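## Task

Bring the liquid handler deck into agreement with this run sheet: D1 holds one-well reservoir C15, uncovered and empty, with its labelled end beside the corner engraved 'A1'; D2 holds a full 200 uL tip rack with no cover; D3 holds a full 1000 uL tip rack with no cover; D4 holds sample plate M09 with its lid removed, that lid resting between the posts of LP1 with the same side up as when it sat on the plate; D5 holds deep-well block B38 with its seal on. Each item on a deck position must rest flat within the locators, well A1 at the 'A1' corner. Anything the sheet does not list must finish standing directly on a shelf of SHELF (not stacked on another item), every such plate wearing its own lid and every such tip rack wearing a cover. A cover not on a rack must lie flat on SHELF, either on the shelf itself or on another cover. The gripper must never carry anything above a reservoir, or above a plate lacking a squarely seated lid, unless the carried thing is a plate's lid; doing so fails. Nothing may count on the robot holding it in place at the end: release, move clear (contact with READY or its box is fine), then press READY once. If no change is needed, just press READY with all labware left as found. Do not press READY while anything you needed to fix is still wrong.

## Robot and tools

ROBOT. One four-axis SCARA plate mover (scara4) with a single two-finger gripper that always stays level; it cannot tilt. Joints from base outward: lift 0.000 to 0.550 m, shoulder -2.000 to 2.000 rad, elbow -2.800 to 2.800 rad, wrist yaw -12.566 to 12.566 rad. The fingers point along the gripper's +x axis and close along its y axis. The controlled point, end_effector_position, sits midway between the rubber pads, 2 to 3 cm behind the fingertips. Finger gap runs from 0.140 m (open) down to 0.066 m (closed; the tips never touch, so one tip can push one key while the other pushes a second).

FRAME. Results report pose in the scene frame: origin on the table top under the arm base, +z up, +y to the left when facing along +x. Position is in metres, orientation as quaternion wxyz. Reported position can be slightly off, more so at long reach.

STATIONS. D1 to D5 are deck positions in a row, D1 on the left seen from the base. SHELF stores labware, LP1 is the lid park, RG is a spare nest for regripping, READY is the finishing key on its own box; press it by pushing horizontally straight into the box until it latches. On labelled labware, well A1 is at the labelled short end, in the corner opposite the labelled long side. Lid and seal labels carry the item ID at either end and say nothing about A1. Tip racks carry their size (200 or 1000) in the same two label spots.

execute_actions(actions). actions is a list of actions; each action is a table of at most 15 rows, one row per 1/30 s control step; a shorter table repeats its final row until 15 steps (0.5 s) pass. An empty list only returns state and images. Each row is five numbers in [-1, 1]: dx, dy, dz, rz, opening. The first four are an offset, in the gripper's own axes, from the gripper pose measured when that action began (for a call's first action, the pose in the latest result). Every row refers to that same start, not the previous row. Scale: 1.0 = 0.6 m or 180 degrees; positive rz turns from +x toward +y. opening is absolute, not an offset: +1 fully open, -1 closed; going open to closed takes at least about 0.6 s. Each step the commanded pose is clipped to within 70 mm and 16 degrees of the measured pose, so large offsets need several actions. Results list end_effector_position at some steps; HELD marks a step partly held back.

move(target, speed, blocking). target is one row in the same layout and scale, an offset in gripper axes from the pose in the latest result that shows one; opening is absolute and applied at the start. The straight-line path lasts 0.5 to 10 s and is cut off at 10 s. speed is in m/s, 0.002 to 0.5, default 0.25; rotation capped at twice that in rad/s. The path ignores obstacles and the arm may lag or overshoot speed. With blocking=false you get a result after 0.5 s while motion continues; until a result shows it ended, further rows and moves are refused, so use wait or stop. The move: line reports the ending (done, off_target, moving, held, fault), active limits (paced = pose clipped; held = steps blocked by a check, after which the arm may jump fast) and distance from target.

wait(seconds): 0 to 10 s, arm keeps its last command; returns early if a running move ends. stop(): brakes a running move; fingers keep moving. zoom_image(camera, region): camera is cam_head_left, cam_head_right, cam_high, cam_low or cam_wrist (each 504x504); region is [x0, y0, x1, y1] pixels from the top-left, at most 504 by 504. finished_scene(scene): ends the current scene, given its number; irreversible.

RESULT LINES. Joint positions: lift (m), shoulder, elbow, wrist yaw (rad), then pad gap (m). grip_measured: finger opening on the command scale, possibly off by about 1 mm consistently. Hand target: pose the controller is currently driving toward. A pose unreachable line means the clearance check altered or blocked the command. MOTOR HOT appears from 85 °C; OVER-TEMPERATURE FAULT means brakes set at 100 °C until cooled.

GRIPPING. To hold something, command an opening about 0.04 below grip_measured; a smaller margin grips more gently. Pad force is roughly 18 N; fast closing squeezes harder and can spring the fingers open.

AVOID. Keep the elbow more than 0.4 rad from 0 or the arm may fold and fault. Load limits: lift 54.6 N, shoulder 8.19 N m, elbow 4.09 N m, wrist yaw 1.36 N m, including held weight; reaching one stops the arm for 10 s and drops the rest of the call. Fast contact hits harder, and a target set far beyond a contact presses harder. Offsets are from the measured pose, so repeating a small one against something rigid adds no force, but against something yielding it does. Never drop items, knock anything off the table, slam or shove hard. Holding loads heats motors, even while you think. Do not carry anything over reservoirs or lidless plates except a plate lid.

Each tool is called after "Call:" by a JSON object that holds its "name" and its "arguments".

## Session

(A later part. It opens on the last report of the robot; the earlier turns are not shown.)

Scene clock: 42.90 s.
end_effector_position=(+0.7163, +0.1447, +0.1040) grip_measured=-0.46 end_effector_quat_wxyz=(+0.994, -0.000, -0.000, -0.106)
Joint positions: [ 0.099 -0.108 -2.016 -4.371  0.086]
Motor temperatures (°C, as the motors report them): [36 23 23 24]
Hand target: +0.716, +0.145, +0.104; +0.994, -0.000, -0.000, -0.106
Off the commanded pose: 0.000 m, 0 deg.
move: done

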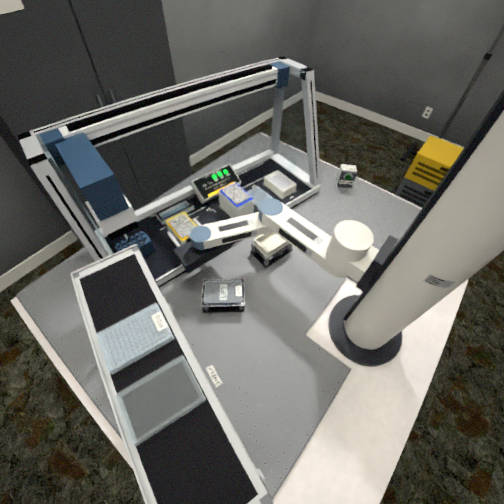

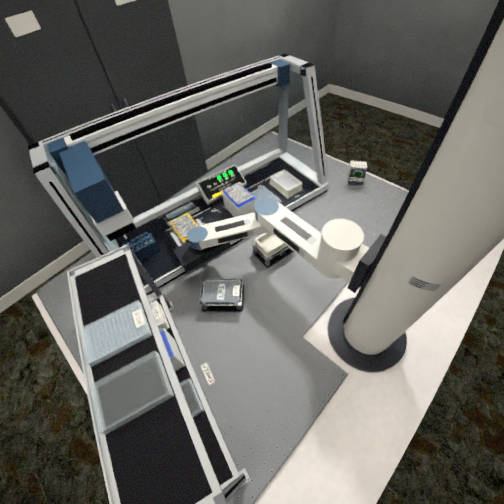

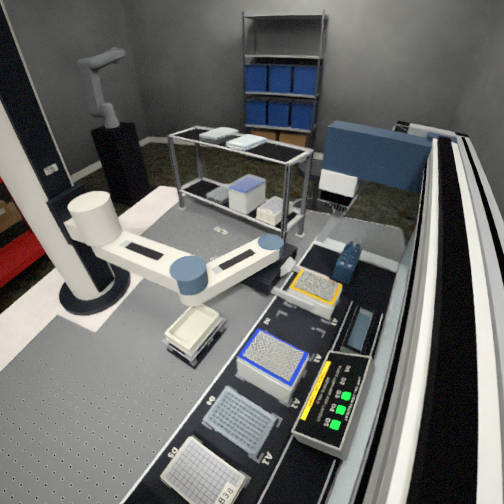

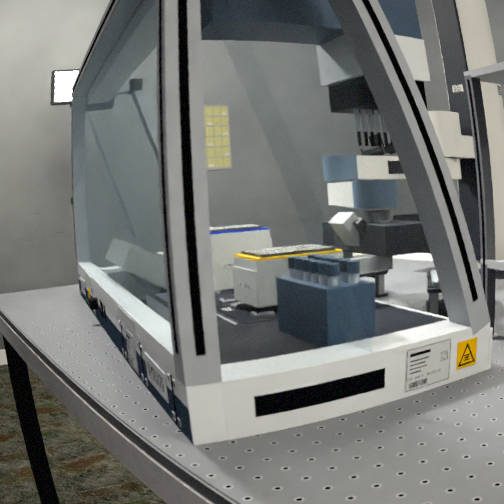

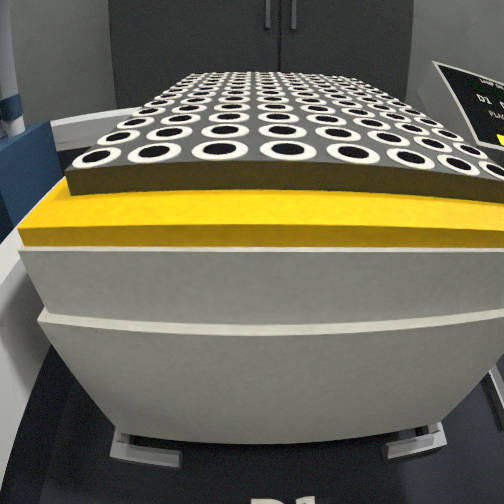

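Take reference zooms at this aligned hover.

Call:
{"name": "zoom_image", "arguments": {"camera": "cam_wrist", "region": [80, 400, 220, 504]}}

Call:
{"name": "zoom_image", "arguments": {"camera": "cam_wrist", "region": [350, 400, 490, 504]}}

Call:
{"name": "move", "arguments": {"target": [0, -0.207, 0, 0, -0.51], "speed": 0.2}}

Region (80, 400, 220, 504) of cam_wrist's 504x504 image, scaled by 3.600, with more detail than that image has; it fills the top 374 rows of this view, and the rest is white.

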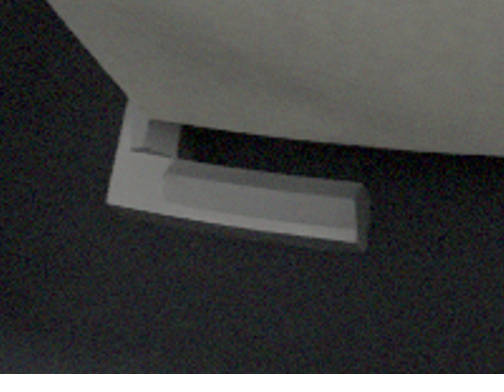

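Region (350, 400, 490, 504) of cam_wrist's 504x504 image, scaled by 3.600, with more detail than that image has; it fills the top 374 rows of this view, and the rest is white.

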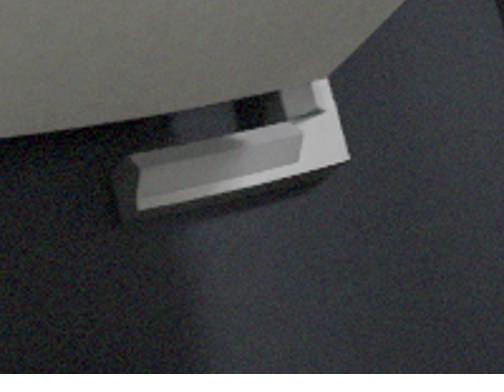

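Scene clock: 44.10 s.
end_effector_position=(+0.6904, +0.0230, +0.1040) grip_measured=-0.46 end_effector_quat_wxyz=(+0.994, -0.000, -0.000, -0.106)
Joint positions: [ 0.099 -0.539 -1.646 -4.311  0.086]
Motor temperatures (°C, as the motors report them): [36 23 23 24]
Hand target: +0.690, +0.023, +0.104; +0.994, -0.000, -0.000, -0.106
Off the commanded pose: 0.000 m, 0 deg.
move: done

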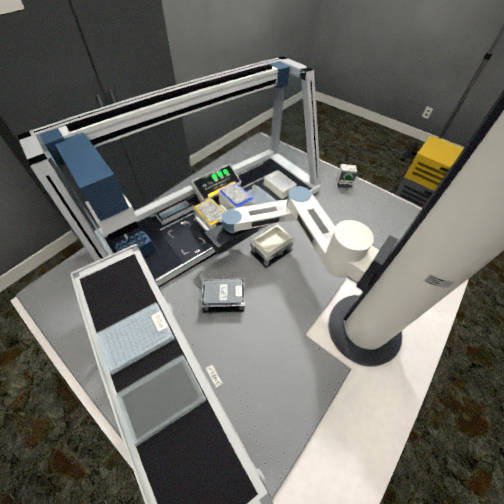

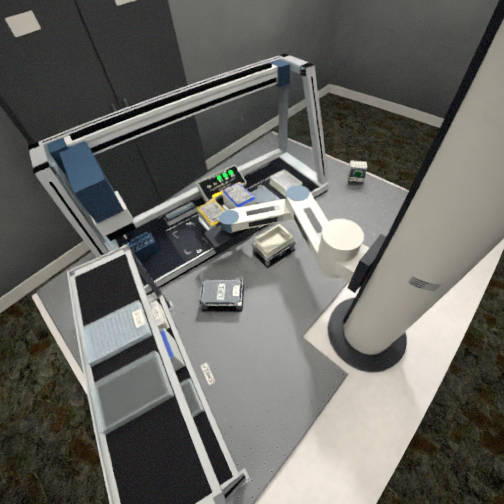

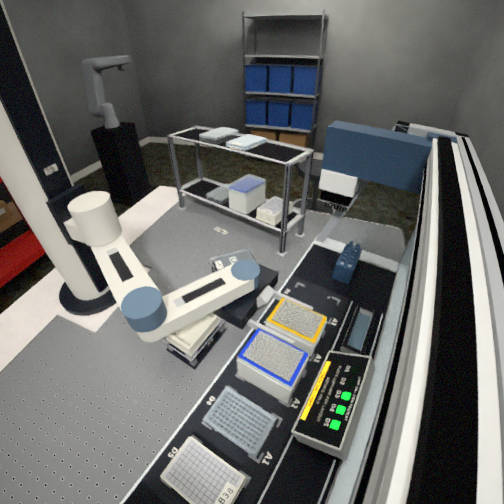

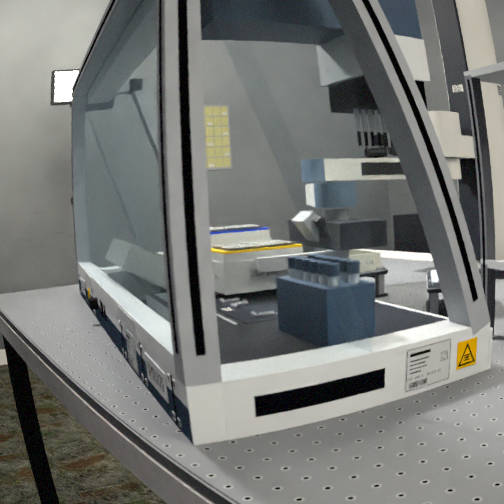

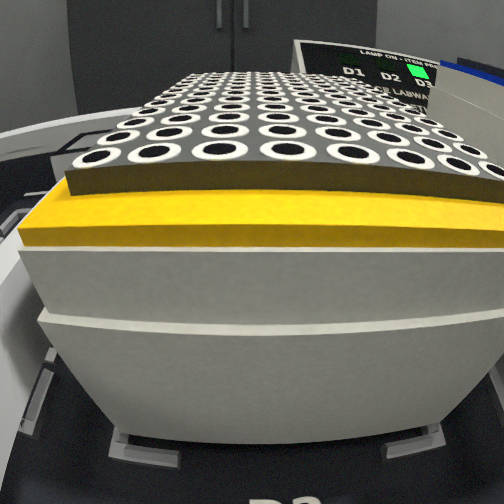

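Call:
{"name": "zoom_image", "arguments": {"camera": "cam_wrist", "region": [80, 400, 220, 504]}}

Call:
{"name": "zoom_image", "arguments": {"camera": "cam_wrist", "region": [350, 400, 490, 504]}}

Call:
{"name": "zoom_image", "arguments": {"camera": "cam_head_left", "region": [150, 200, 230, 270]}}

Call:
{"name": "zoom_image", "arguments": {"camera": "cam_low", "region": [200, 270, 300, 340]}}

Region (80, 400, 220, 504) of cam_wrist's 504x504 image, scaled by 3.600, with more detail than that image has; it fills the top 374 rows of this view, and the rest is white.

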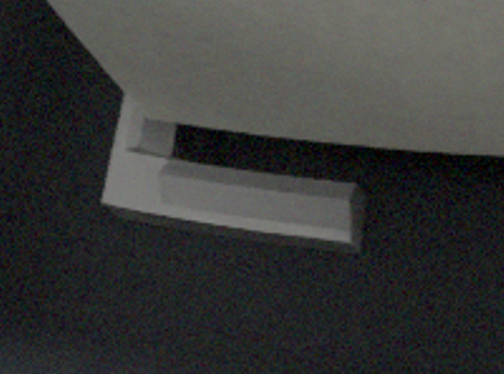

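Region (350, 400, 490, 504) of cam_wrist's 504x504 image, scaled by 3.600, with more detail than that image has; it fills the top 374 rows of this view, and the rest is white.

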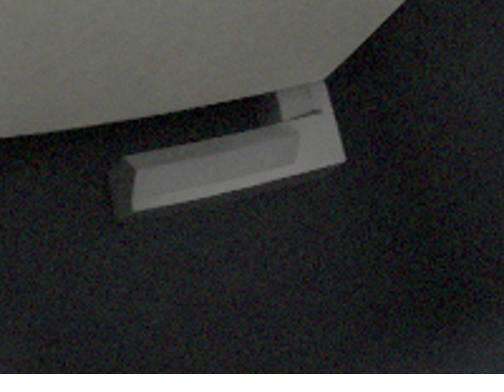

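Region (150, 200, 230, 270) of cam_head_left's 504x504 image, scaled by 6.300, with more detail than that image has; it fills the top 441 rows of this view, and the rest is white.

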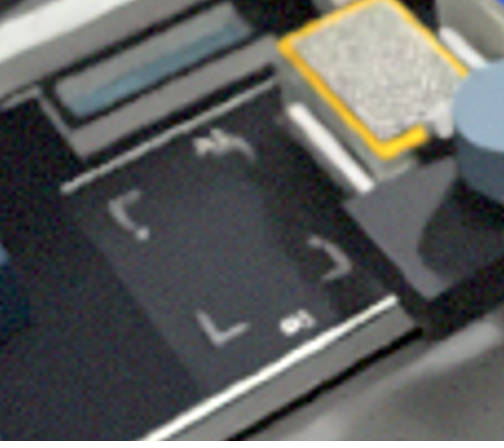

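Region (200, 270, 300, 340) of cam_low's 504x504 image, scaled by 5.040, with more detail than that image has; it fills the top 353 rows of this view, and the rest is white.

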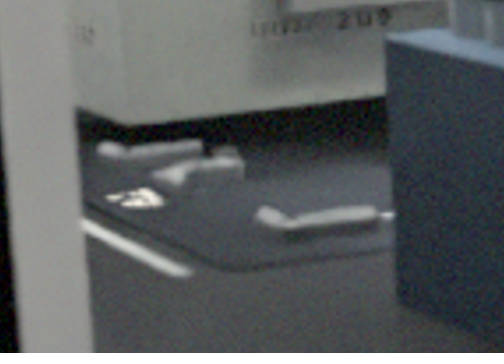

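Call:
{"name": "move", "arguments": {"target": [0, 0.0007, -0.0197, 0, -0.51], "speed": 0.03}}

Scene clock: 45.13 s.
end_effector_position=(+0.6905, +0.0234, +0.0921) grip_measured=-0.46 end_effector_quat_wxyz=(+0.994, -0.000, -0.000, -0.106)
Joint positions: [ 0.087 -0.538 -1.647 -4.312  0.086]
Motor temperatures (°C, as the motors report them): [36 23 23 24]
Hand target: +0.691, +0.023, +0.092; +0.994, -0.000, -0.000, -0.106
Off the commanded pose: 0.000 m, 0 deg.
move: done

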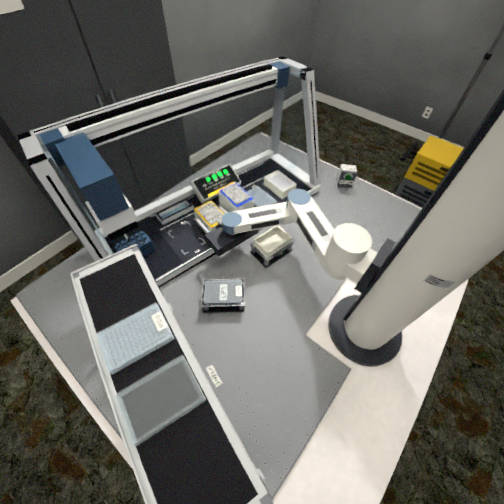

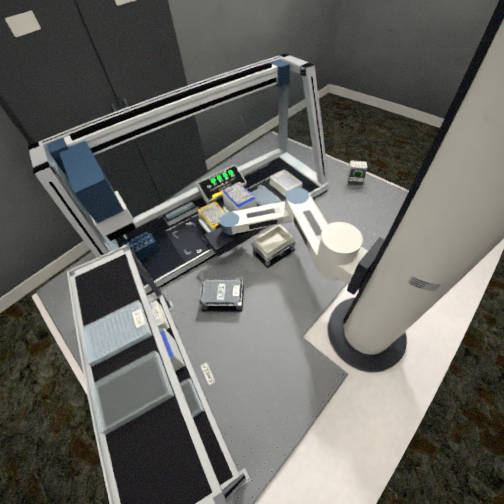

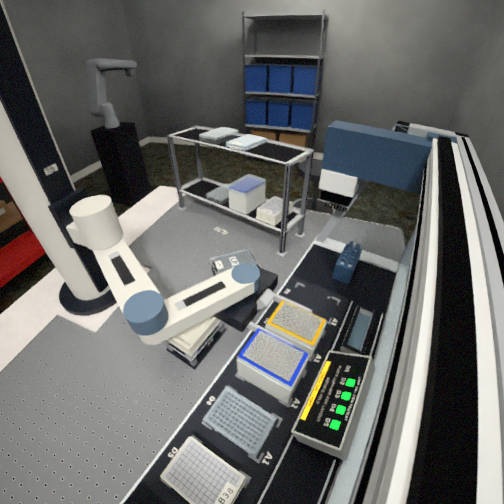

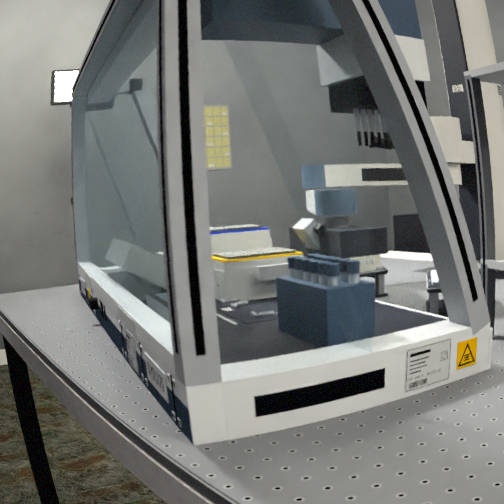

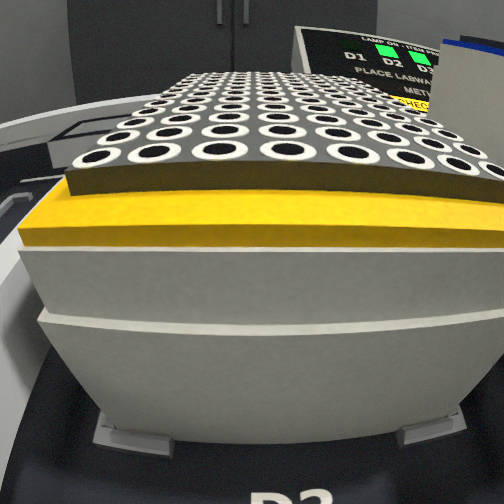

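Call:
{"name": "execute_actions", "arguments": {"actions": [[[0,0,0,0,-0.45],[0,0,0,0,-0.38],[0,0,0,0,-0.3],[0,0,0,0,-0.2],[0,0,0,0,-0.1],[0,0,0,0,-0.1],[0,0,0.002,0,-0.1],[0,0,0.004,0,-0.1],[0,0,0.007,0,-0.1],[0,0,0.01,0,-0.1],[0,0,0.013,0,-0.1],[0,0,0.016,0,-0.1],[0,0,0.018,0,-0.1]]]}}

Call:
{"name": "move", "arguments": {"target": [-0.16, 0, 0.015, 0, -0.1], "speed": 0.25}}

Scene clock: 46.33 s.
end_effector_position=(+0.6905, +0.0233, +0.1031) grip_measured=-0.10 end_effector_quat_wxyz=(+0.994, -0.000, -0.000, -0.106)
Joint positions: [ 0.098 -0.538 -1.647 -4.312  0.099]
Motor temperatures (°C, as the motors report them): [36 23 23 24]
Hand target: +0.690, +0.023, +0.103; +0.994, -0.000, -0.000, -0.106
Off the commanded pose: 0.000 m, 0 deg.
Step readings (end_effector_position):
0: (+0.6905, +0.0234, +0.0921)
1: (+0.6905, +0.0234, +0.0921)
2: (+0.6905, +0.0234, +0.0921)
4: (+0.6905, +0.0234, +0.0921)
8: (+0.6905, +0.0234, +0.0932)
15: end_effector_position above

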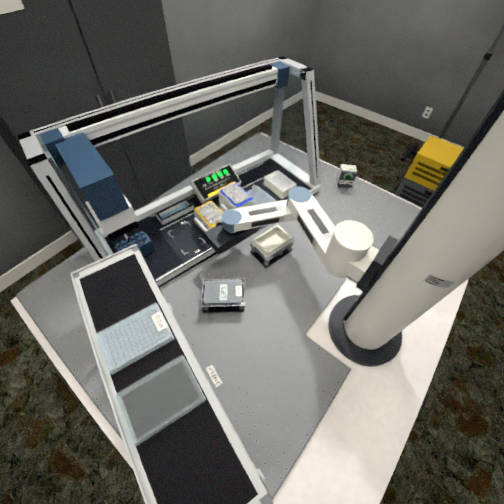

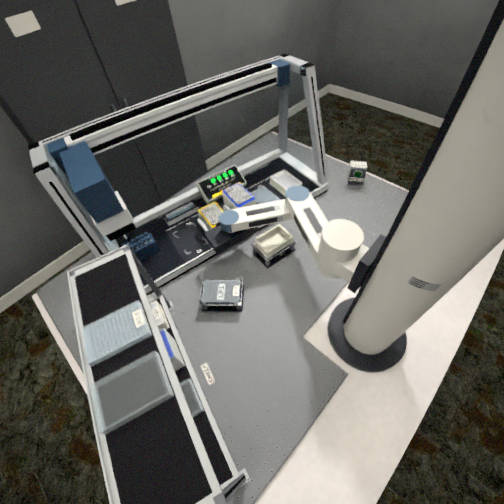

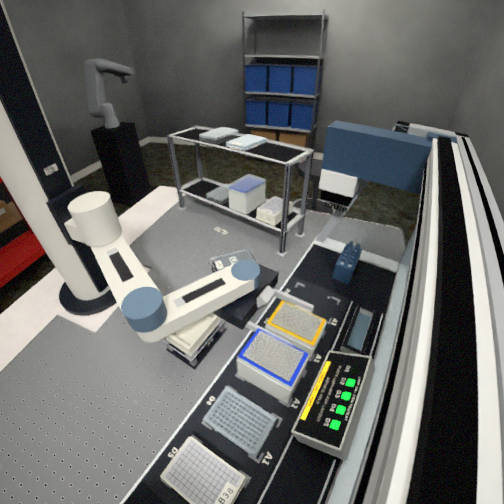

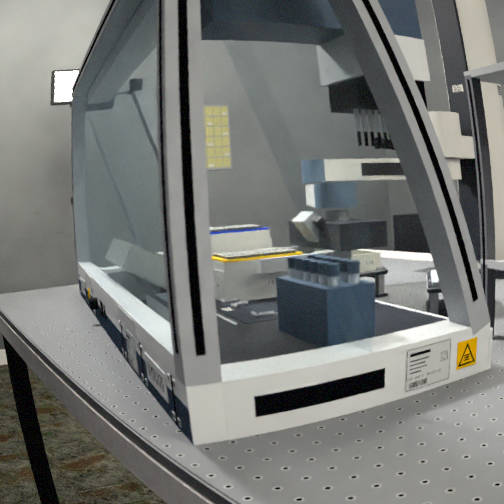

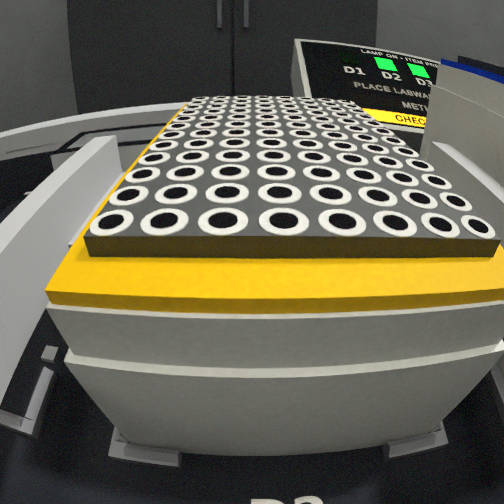

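Scene clock: 47.10 s.
end_effector_position=(+0.5966, +0.0437, +0.1121) grip_measured=-0.10 end_effector_quat_wxyz=(+0.994, -0.000, -0.000, -0.106)
Joint positions: [ 0.107 -0.61  -1.193 -4.692  0.099]
Motor temperatures (°C, as the motors report them): [36 23 23 24]
Hand target: +0.597, +0.044, +0.112; +0.994, -0.000, -0.000, -0.106
Off the commanded pose: 0.000 m, 0 deg.
move: done

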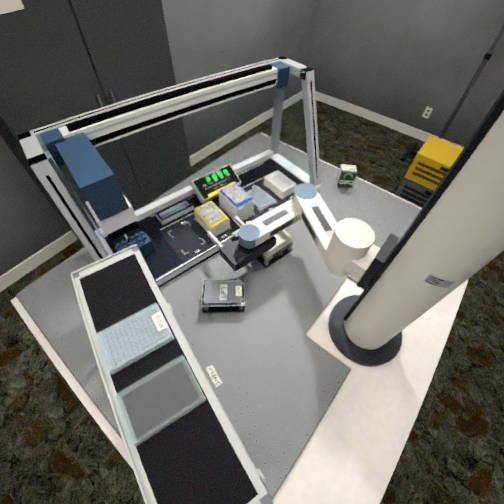

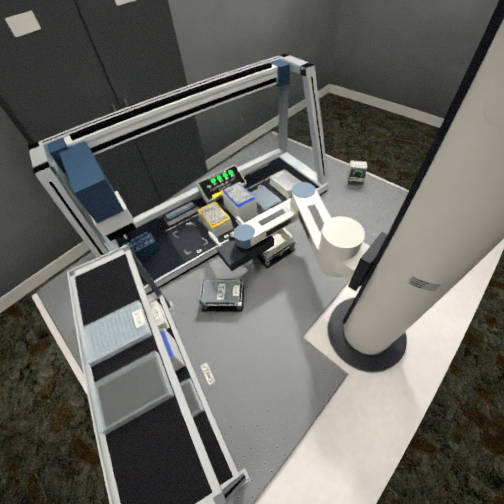

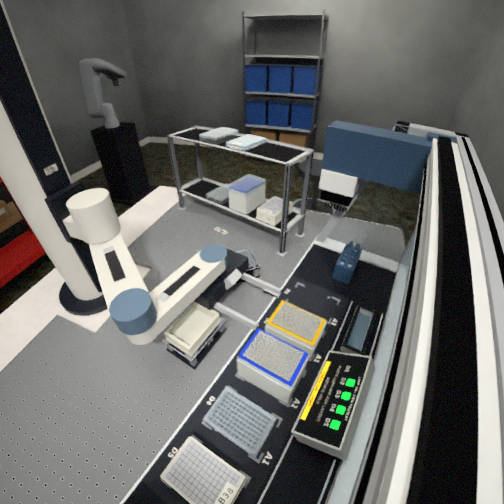

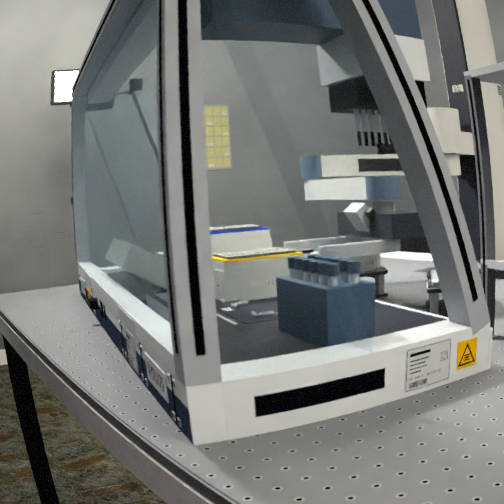

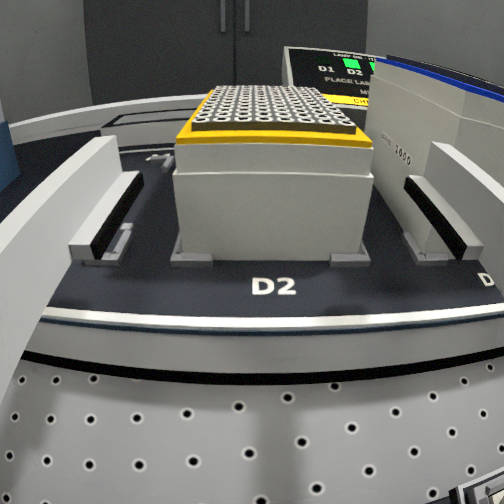

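Call:
{"name": "move", "arguments": {"target": [-0.2115, -0.2108, -0.0067, 0.5041, -0.1], "speed": 0.5}}

Scene clock: 49.37 s.
end_effector_position=(+0.4463, -0.0536, +0.1081) grip_measured=-0.10 end_effector_quat_wxyz=(+0.774, -0.000, -0.000, +0.633)
Joint positions: [ 0.103 -1.498 -1.267 -2.148  0.099]
Motor temperatures (°C, as the motors report them): [36 23 23 24]
Hand target: +0.446, -0.054, +0.108; +0.774, -0.000, -0.000, +0.633
Off the commanded pose: 0.001 m, 0 deg.
move: done

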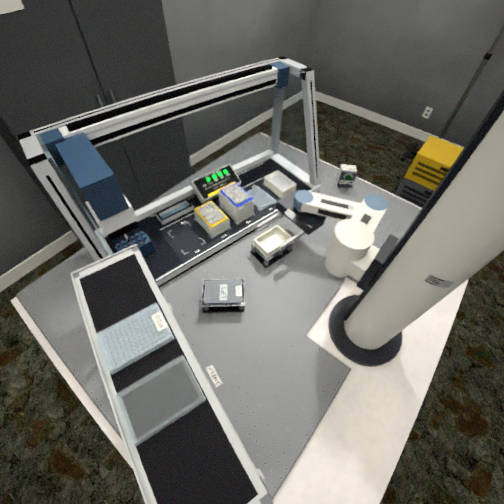

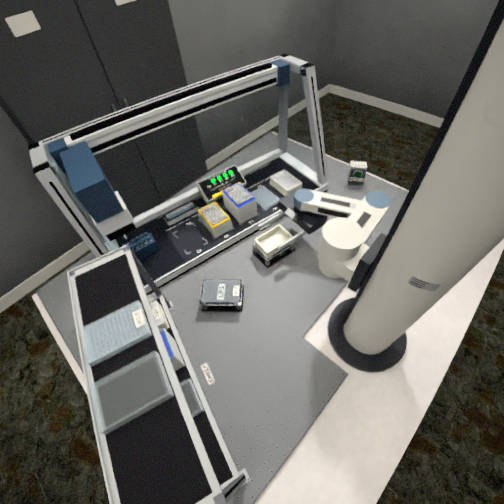

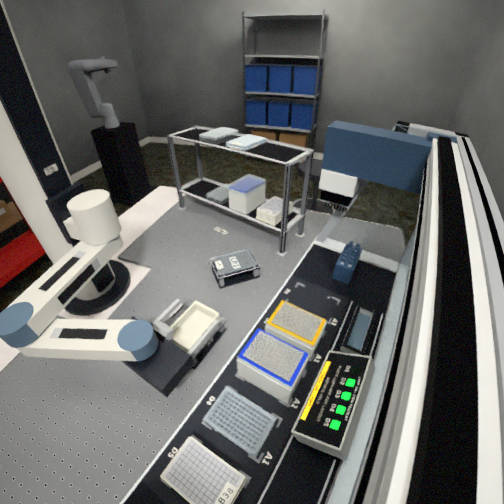

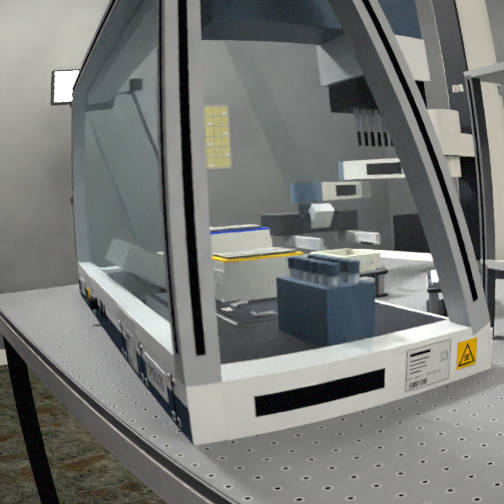

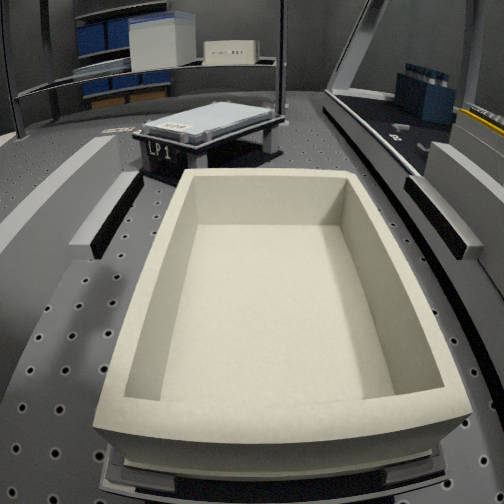

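Call:
{"name": "execute_actions", "arguments": {"actions": [[[0.0008,0.0008,-0.002,0,-0.1],[0.0008,0.0008,-0.005,0,-0.12],[0.0008,0.0008,-0.009,0,-0.15],[0.0008,0.0008,-0.014,0,-0.18],[0.0008,0.0008,-0.019,0,-0.21],[0.0008,0.0008,-0.024,0,-0.24],[0.0008,0.0008,-0.029,0,-0.27],[0.0008,0.0008,-0.034,0,-0.3],[0.0008,0.0008,-0.038,0,-0.32],[0.0008,0.0008,-0.0415,0,-0.34],[0.0008,0.0008,-0.044,0,-0.36],[0.0008,0.0008,-0.0455,0,-0.38],[0.0008,0.0008,-0.0463,0,-0.4]],[[0,0,0,0,-0.44],[0,0,0,0,-0.47],[0,0,0,0,-0.49],[0,0,0,0,-0.505],[0,0,0,0,-0.52],[0,0,0,0,-0.53],[0,0,0,0,-0.54],[0,0,0,0,-0.55],[0,0,0,0,-0.56],[0,0,0,0,-0.57],[0,0,0,0,-0.58]]]}}

Scene clock: 50.90 s.
end_effector_position=(+0.4459, -0.0530, +0.0803) grip_measured=-0.53 end_effector_quat_wxyz=(+0.774, -0.000, -0.000, +0.633)
Joint positions: [ 0.075 -1.498 -1.264 -2.15   0.083]
Motor temperatures (°C, as the motors report them): [36 23 23 24]
Hand target: +0.446, -0.053, +0.080; +0.774, -0.000, -0.000, +0.633
Off the commanded pose: 0.000 m, 0 deg.
Step readings (end_effector_position; steps 1 to 15: 1st action; 16 to 30: 2nd action):
0: (+0.4463, -0.0536, +0.1081)
1: (+0.4463, -0.0536, +0.1080)
2: (+0.4460, -0.0531, +0.1070)
4: (+0.4459, -0.0530, +0.1033)
8: (+0.4459, -0.0530, +0.0922)
15: (+0.4459, -0.0530, +0.0803)
16: (+0.4459, -0.0530, +0.0803)
17: (+0.4459, -0.0530, +0.0803)
19: (+0.4459, -0.0530, +0.0803)
23: (+0.4459, -0.0530, +0.0803)
30: end_effector_position above

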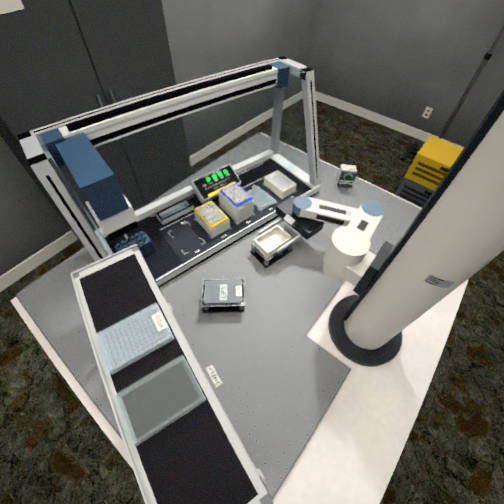

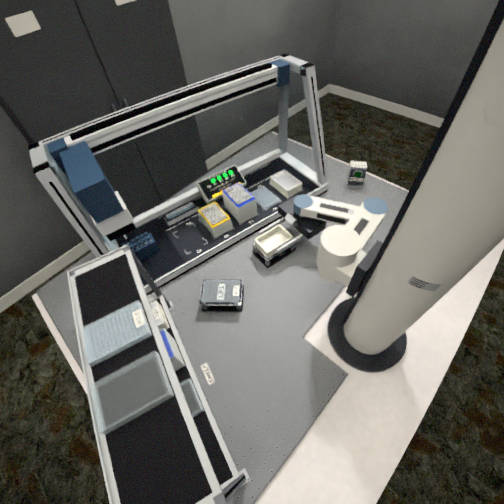

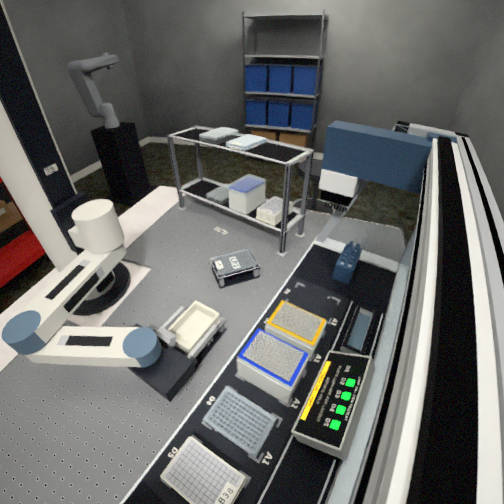

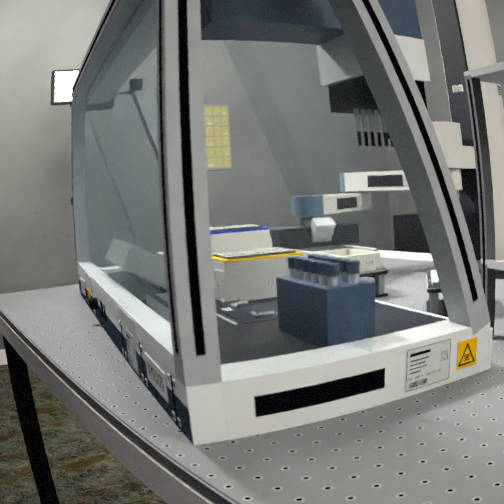

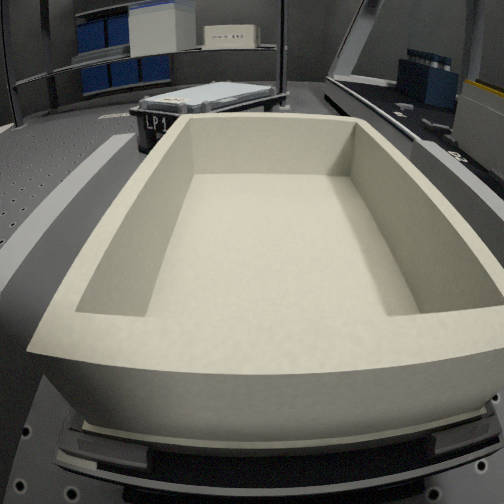

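Call:
{"name": "move", "arguments": {"target": [0, 0, 0.04, 0, -0.58], "speed": 0.1}}

Call:
{"name": "move", "arguments": {"target": [0.4147, -0.1555, 0, -0.5039, -0.58], "speed": 0.45}}

Scene clock: 52.57 s.
end_effector_position=(+0.4459, -0.0530, +0.1043) grip_measured=-0.53 end_effector_quat_wxyz=(+0.774, -0.000, -0.000, +0.633)
Joint positions: [ 0.099 -1.498 -1.264 -2.15   0.083]
Motor temperatures (°C, as the motors report them): [36 23 23 24]
Hand target: +0.446, -0.053, +0.104; +0.774, -0.000, -0.000, +0.633
Off the commanded pose: 0.000 m, 0 deg.
move: done

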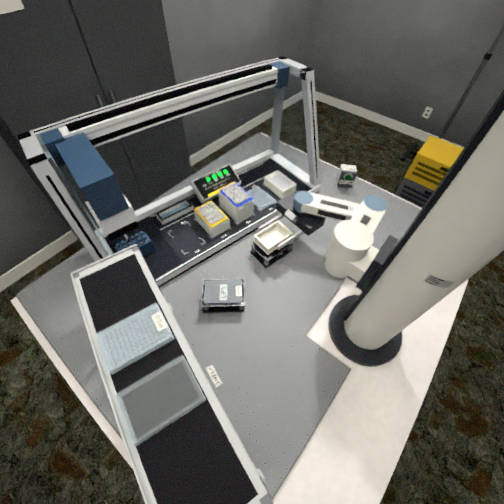

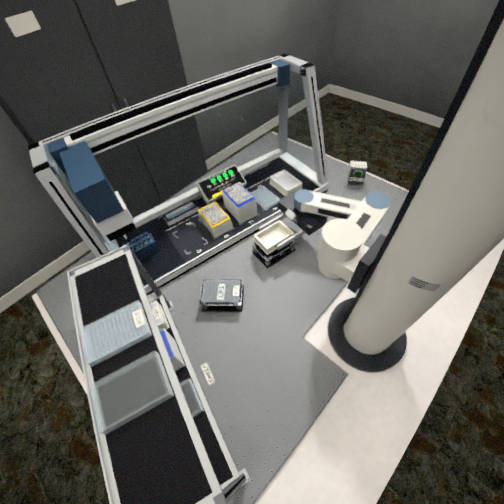

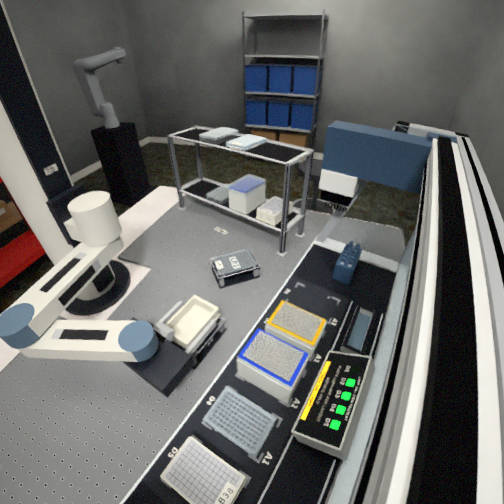

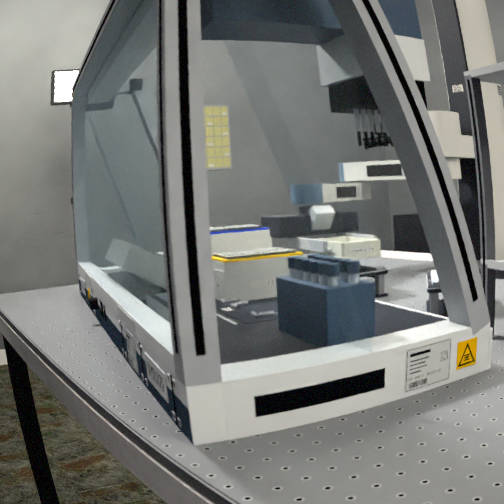

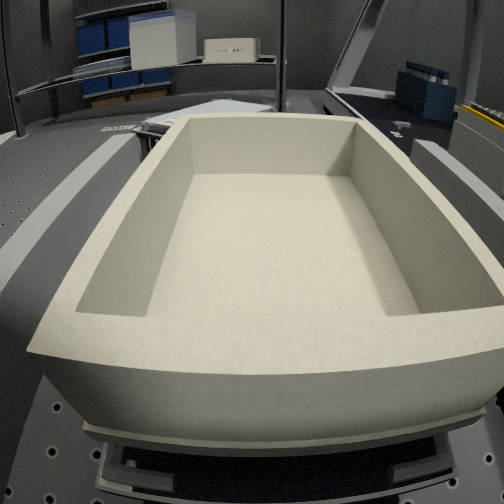

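Scene clock: 54.83 s.
end_effector_position=(+0.5861, +0.1728, +0.1043) grip_measured=-0.53 end_effector_quat_wxyz=(+0.994, -0.000, -0.000, -0.105)
Joint positions: [ 0.099 -0.136 -1.422 -4.937  0.083]
Motor temperatures (°C, as the motors report them): [36 23 23 24]
Hand target: +0.586, +0.173, +0.104; +0.994, -0.000, -0.000, -0.106
Off the commanded pose: 0.001 m, 0 deg.
move: done

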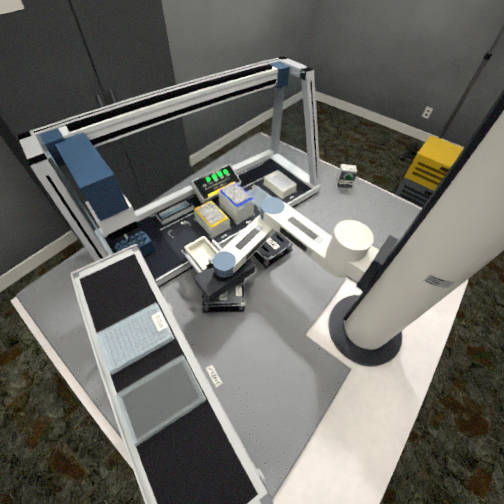

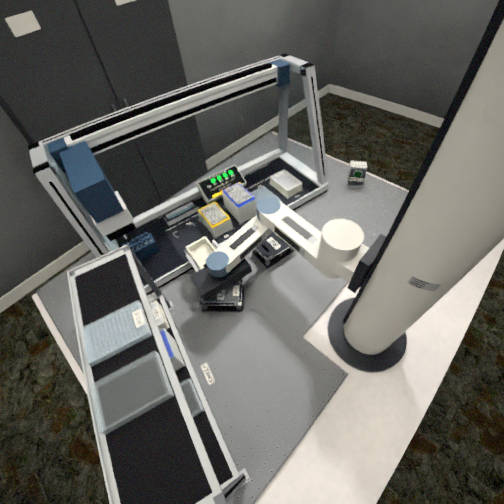

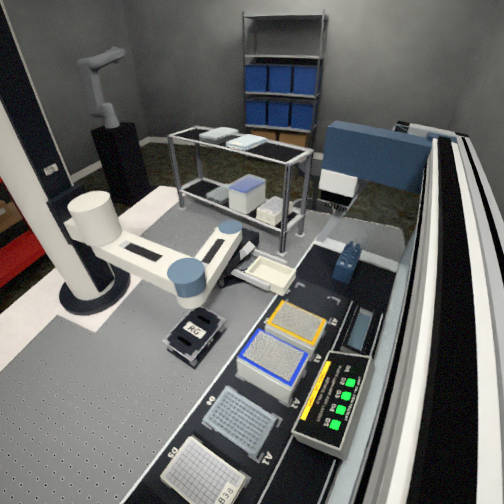

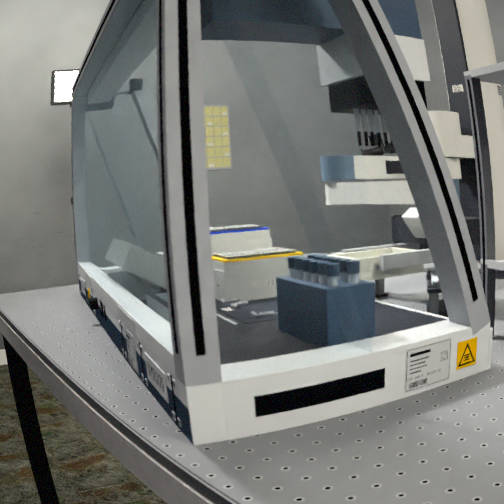

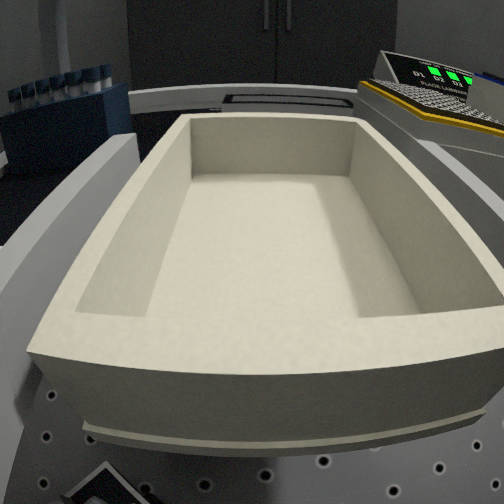

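Call:
{"name": "move", "arguments": {"target": [0.2345, -0.0007, -0.0107, -0.0002, -0.58], "speed": 0.25}}

Call:
{"name": "zoom_image", "arguments": {"camera": "cam_wrist", "region": [60, 400, 228, 504]}}

Call:
{"name": "zoom_image", "arguments": {"camera": "cam_wrist", "region": [336, 400, 504, 504]}}

Scene clock: 56.00 s.
end_effector_position=(+0.7236, +0.1428, +0.0979) grip_measured=-0.53 end_effector_quat_wxyz=(+0.994, -0.000, -0.000, -0.106)
Joint positions: [ 0.093 -0.098 -2.061 -4.337  0.083]
Motor temperatures (°C, as the motors report them): [36 23 23 24]
Hand target: +0.724, +0.143, +0.098; +0.994, -0.000, -0.000, -0.106
Off the commanded pose: 0.000 m, 0 deg.
move: done

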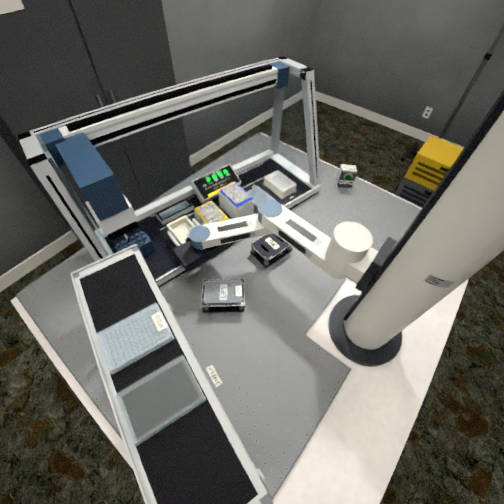

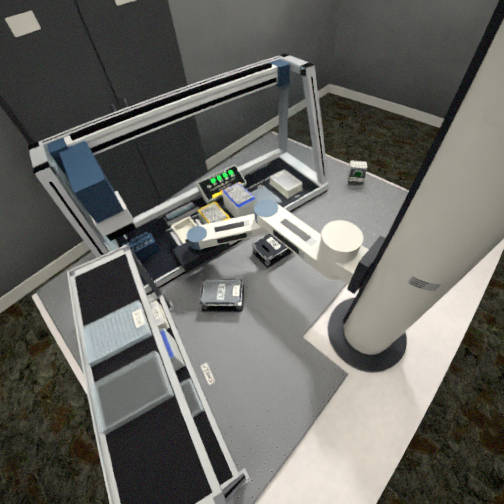

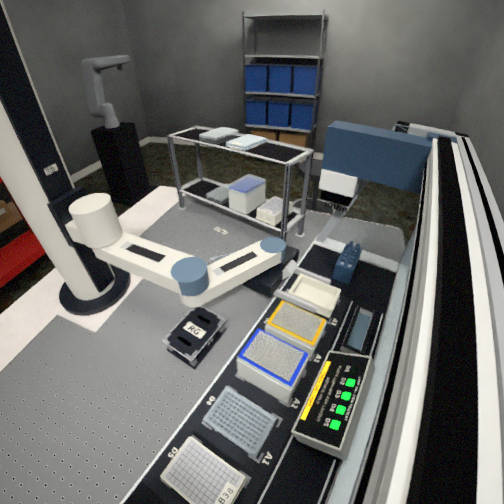

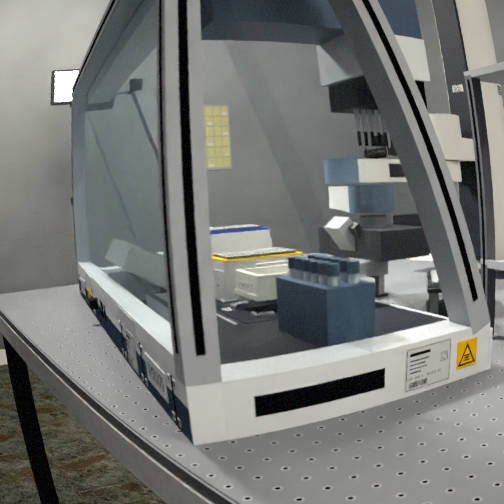

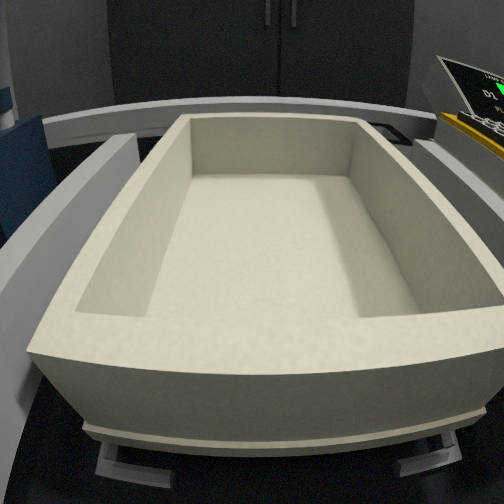

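Region (60, 400, 228, 504) of cam_wrist's 504x504 image, scaled by 3.000, with more detail than that image has; it fills the top 312 rows of this view, and the rest is white.

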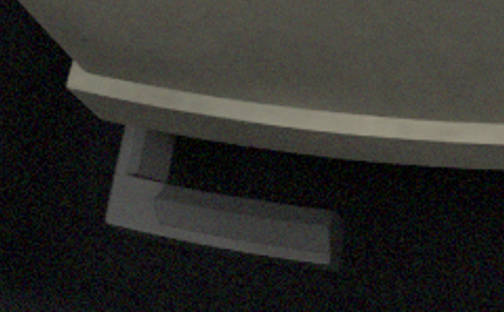

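Region (336, 400, 504, 504) of cam_wrist's 504x504 image, scaled by 3.000, with more detail than that image has; it fills the top 312 rows of this view, and the rest is white.

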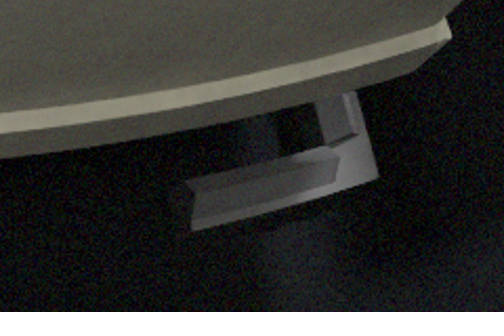

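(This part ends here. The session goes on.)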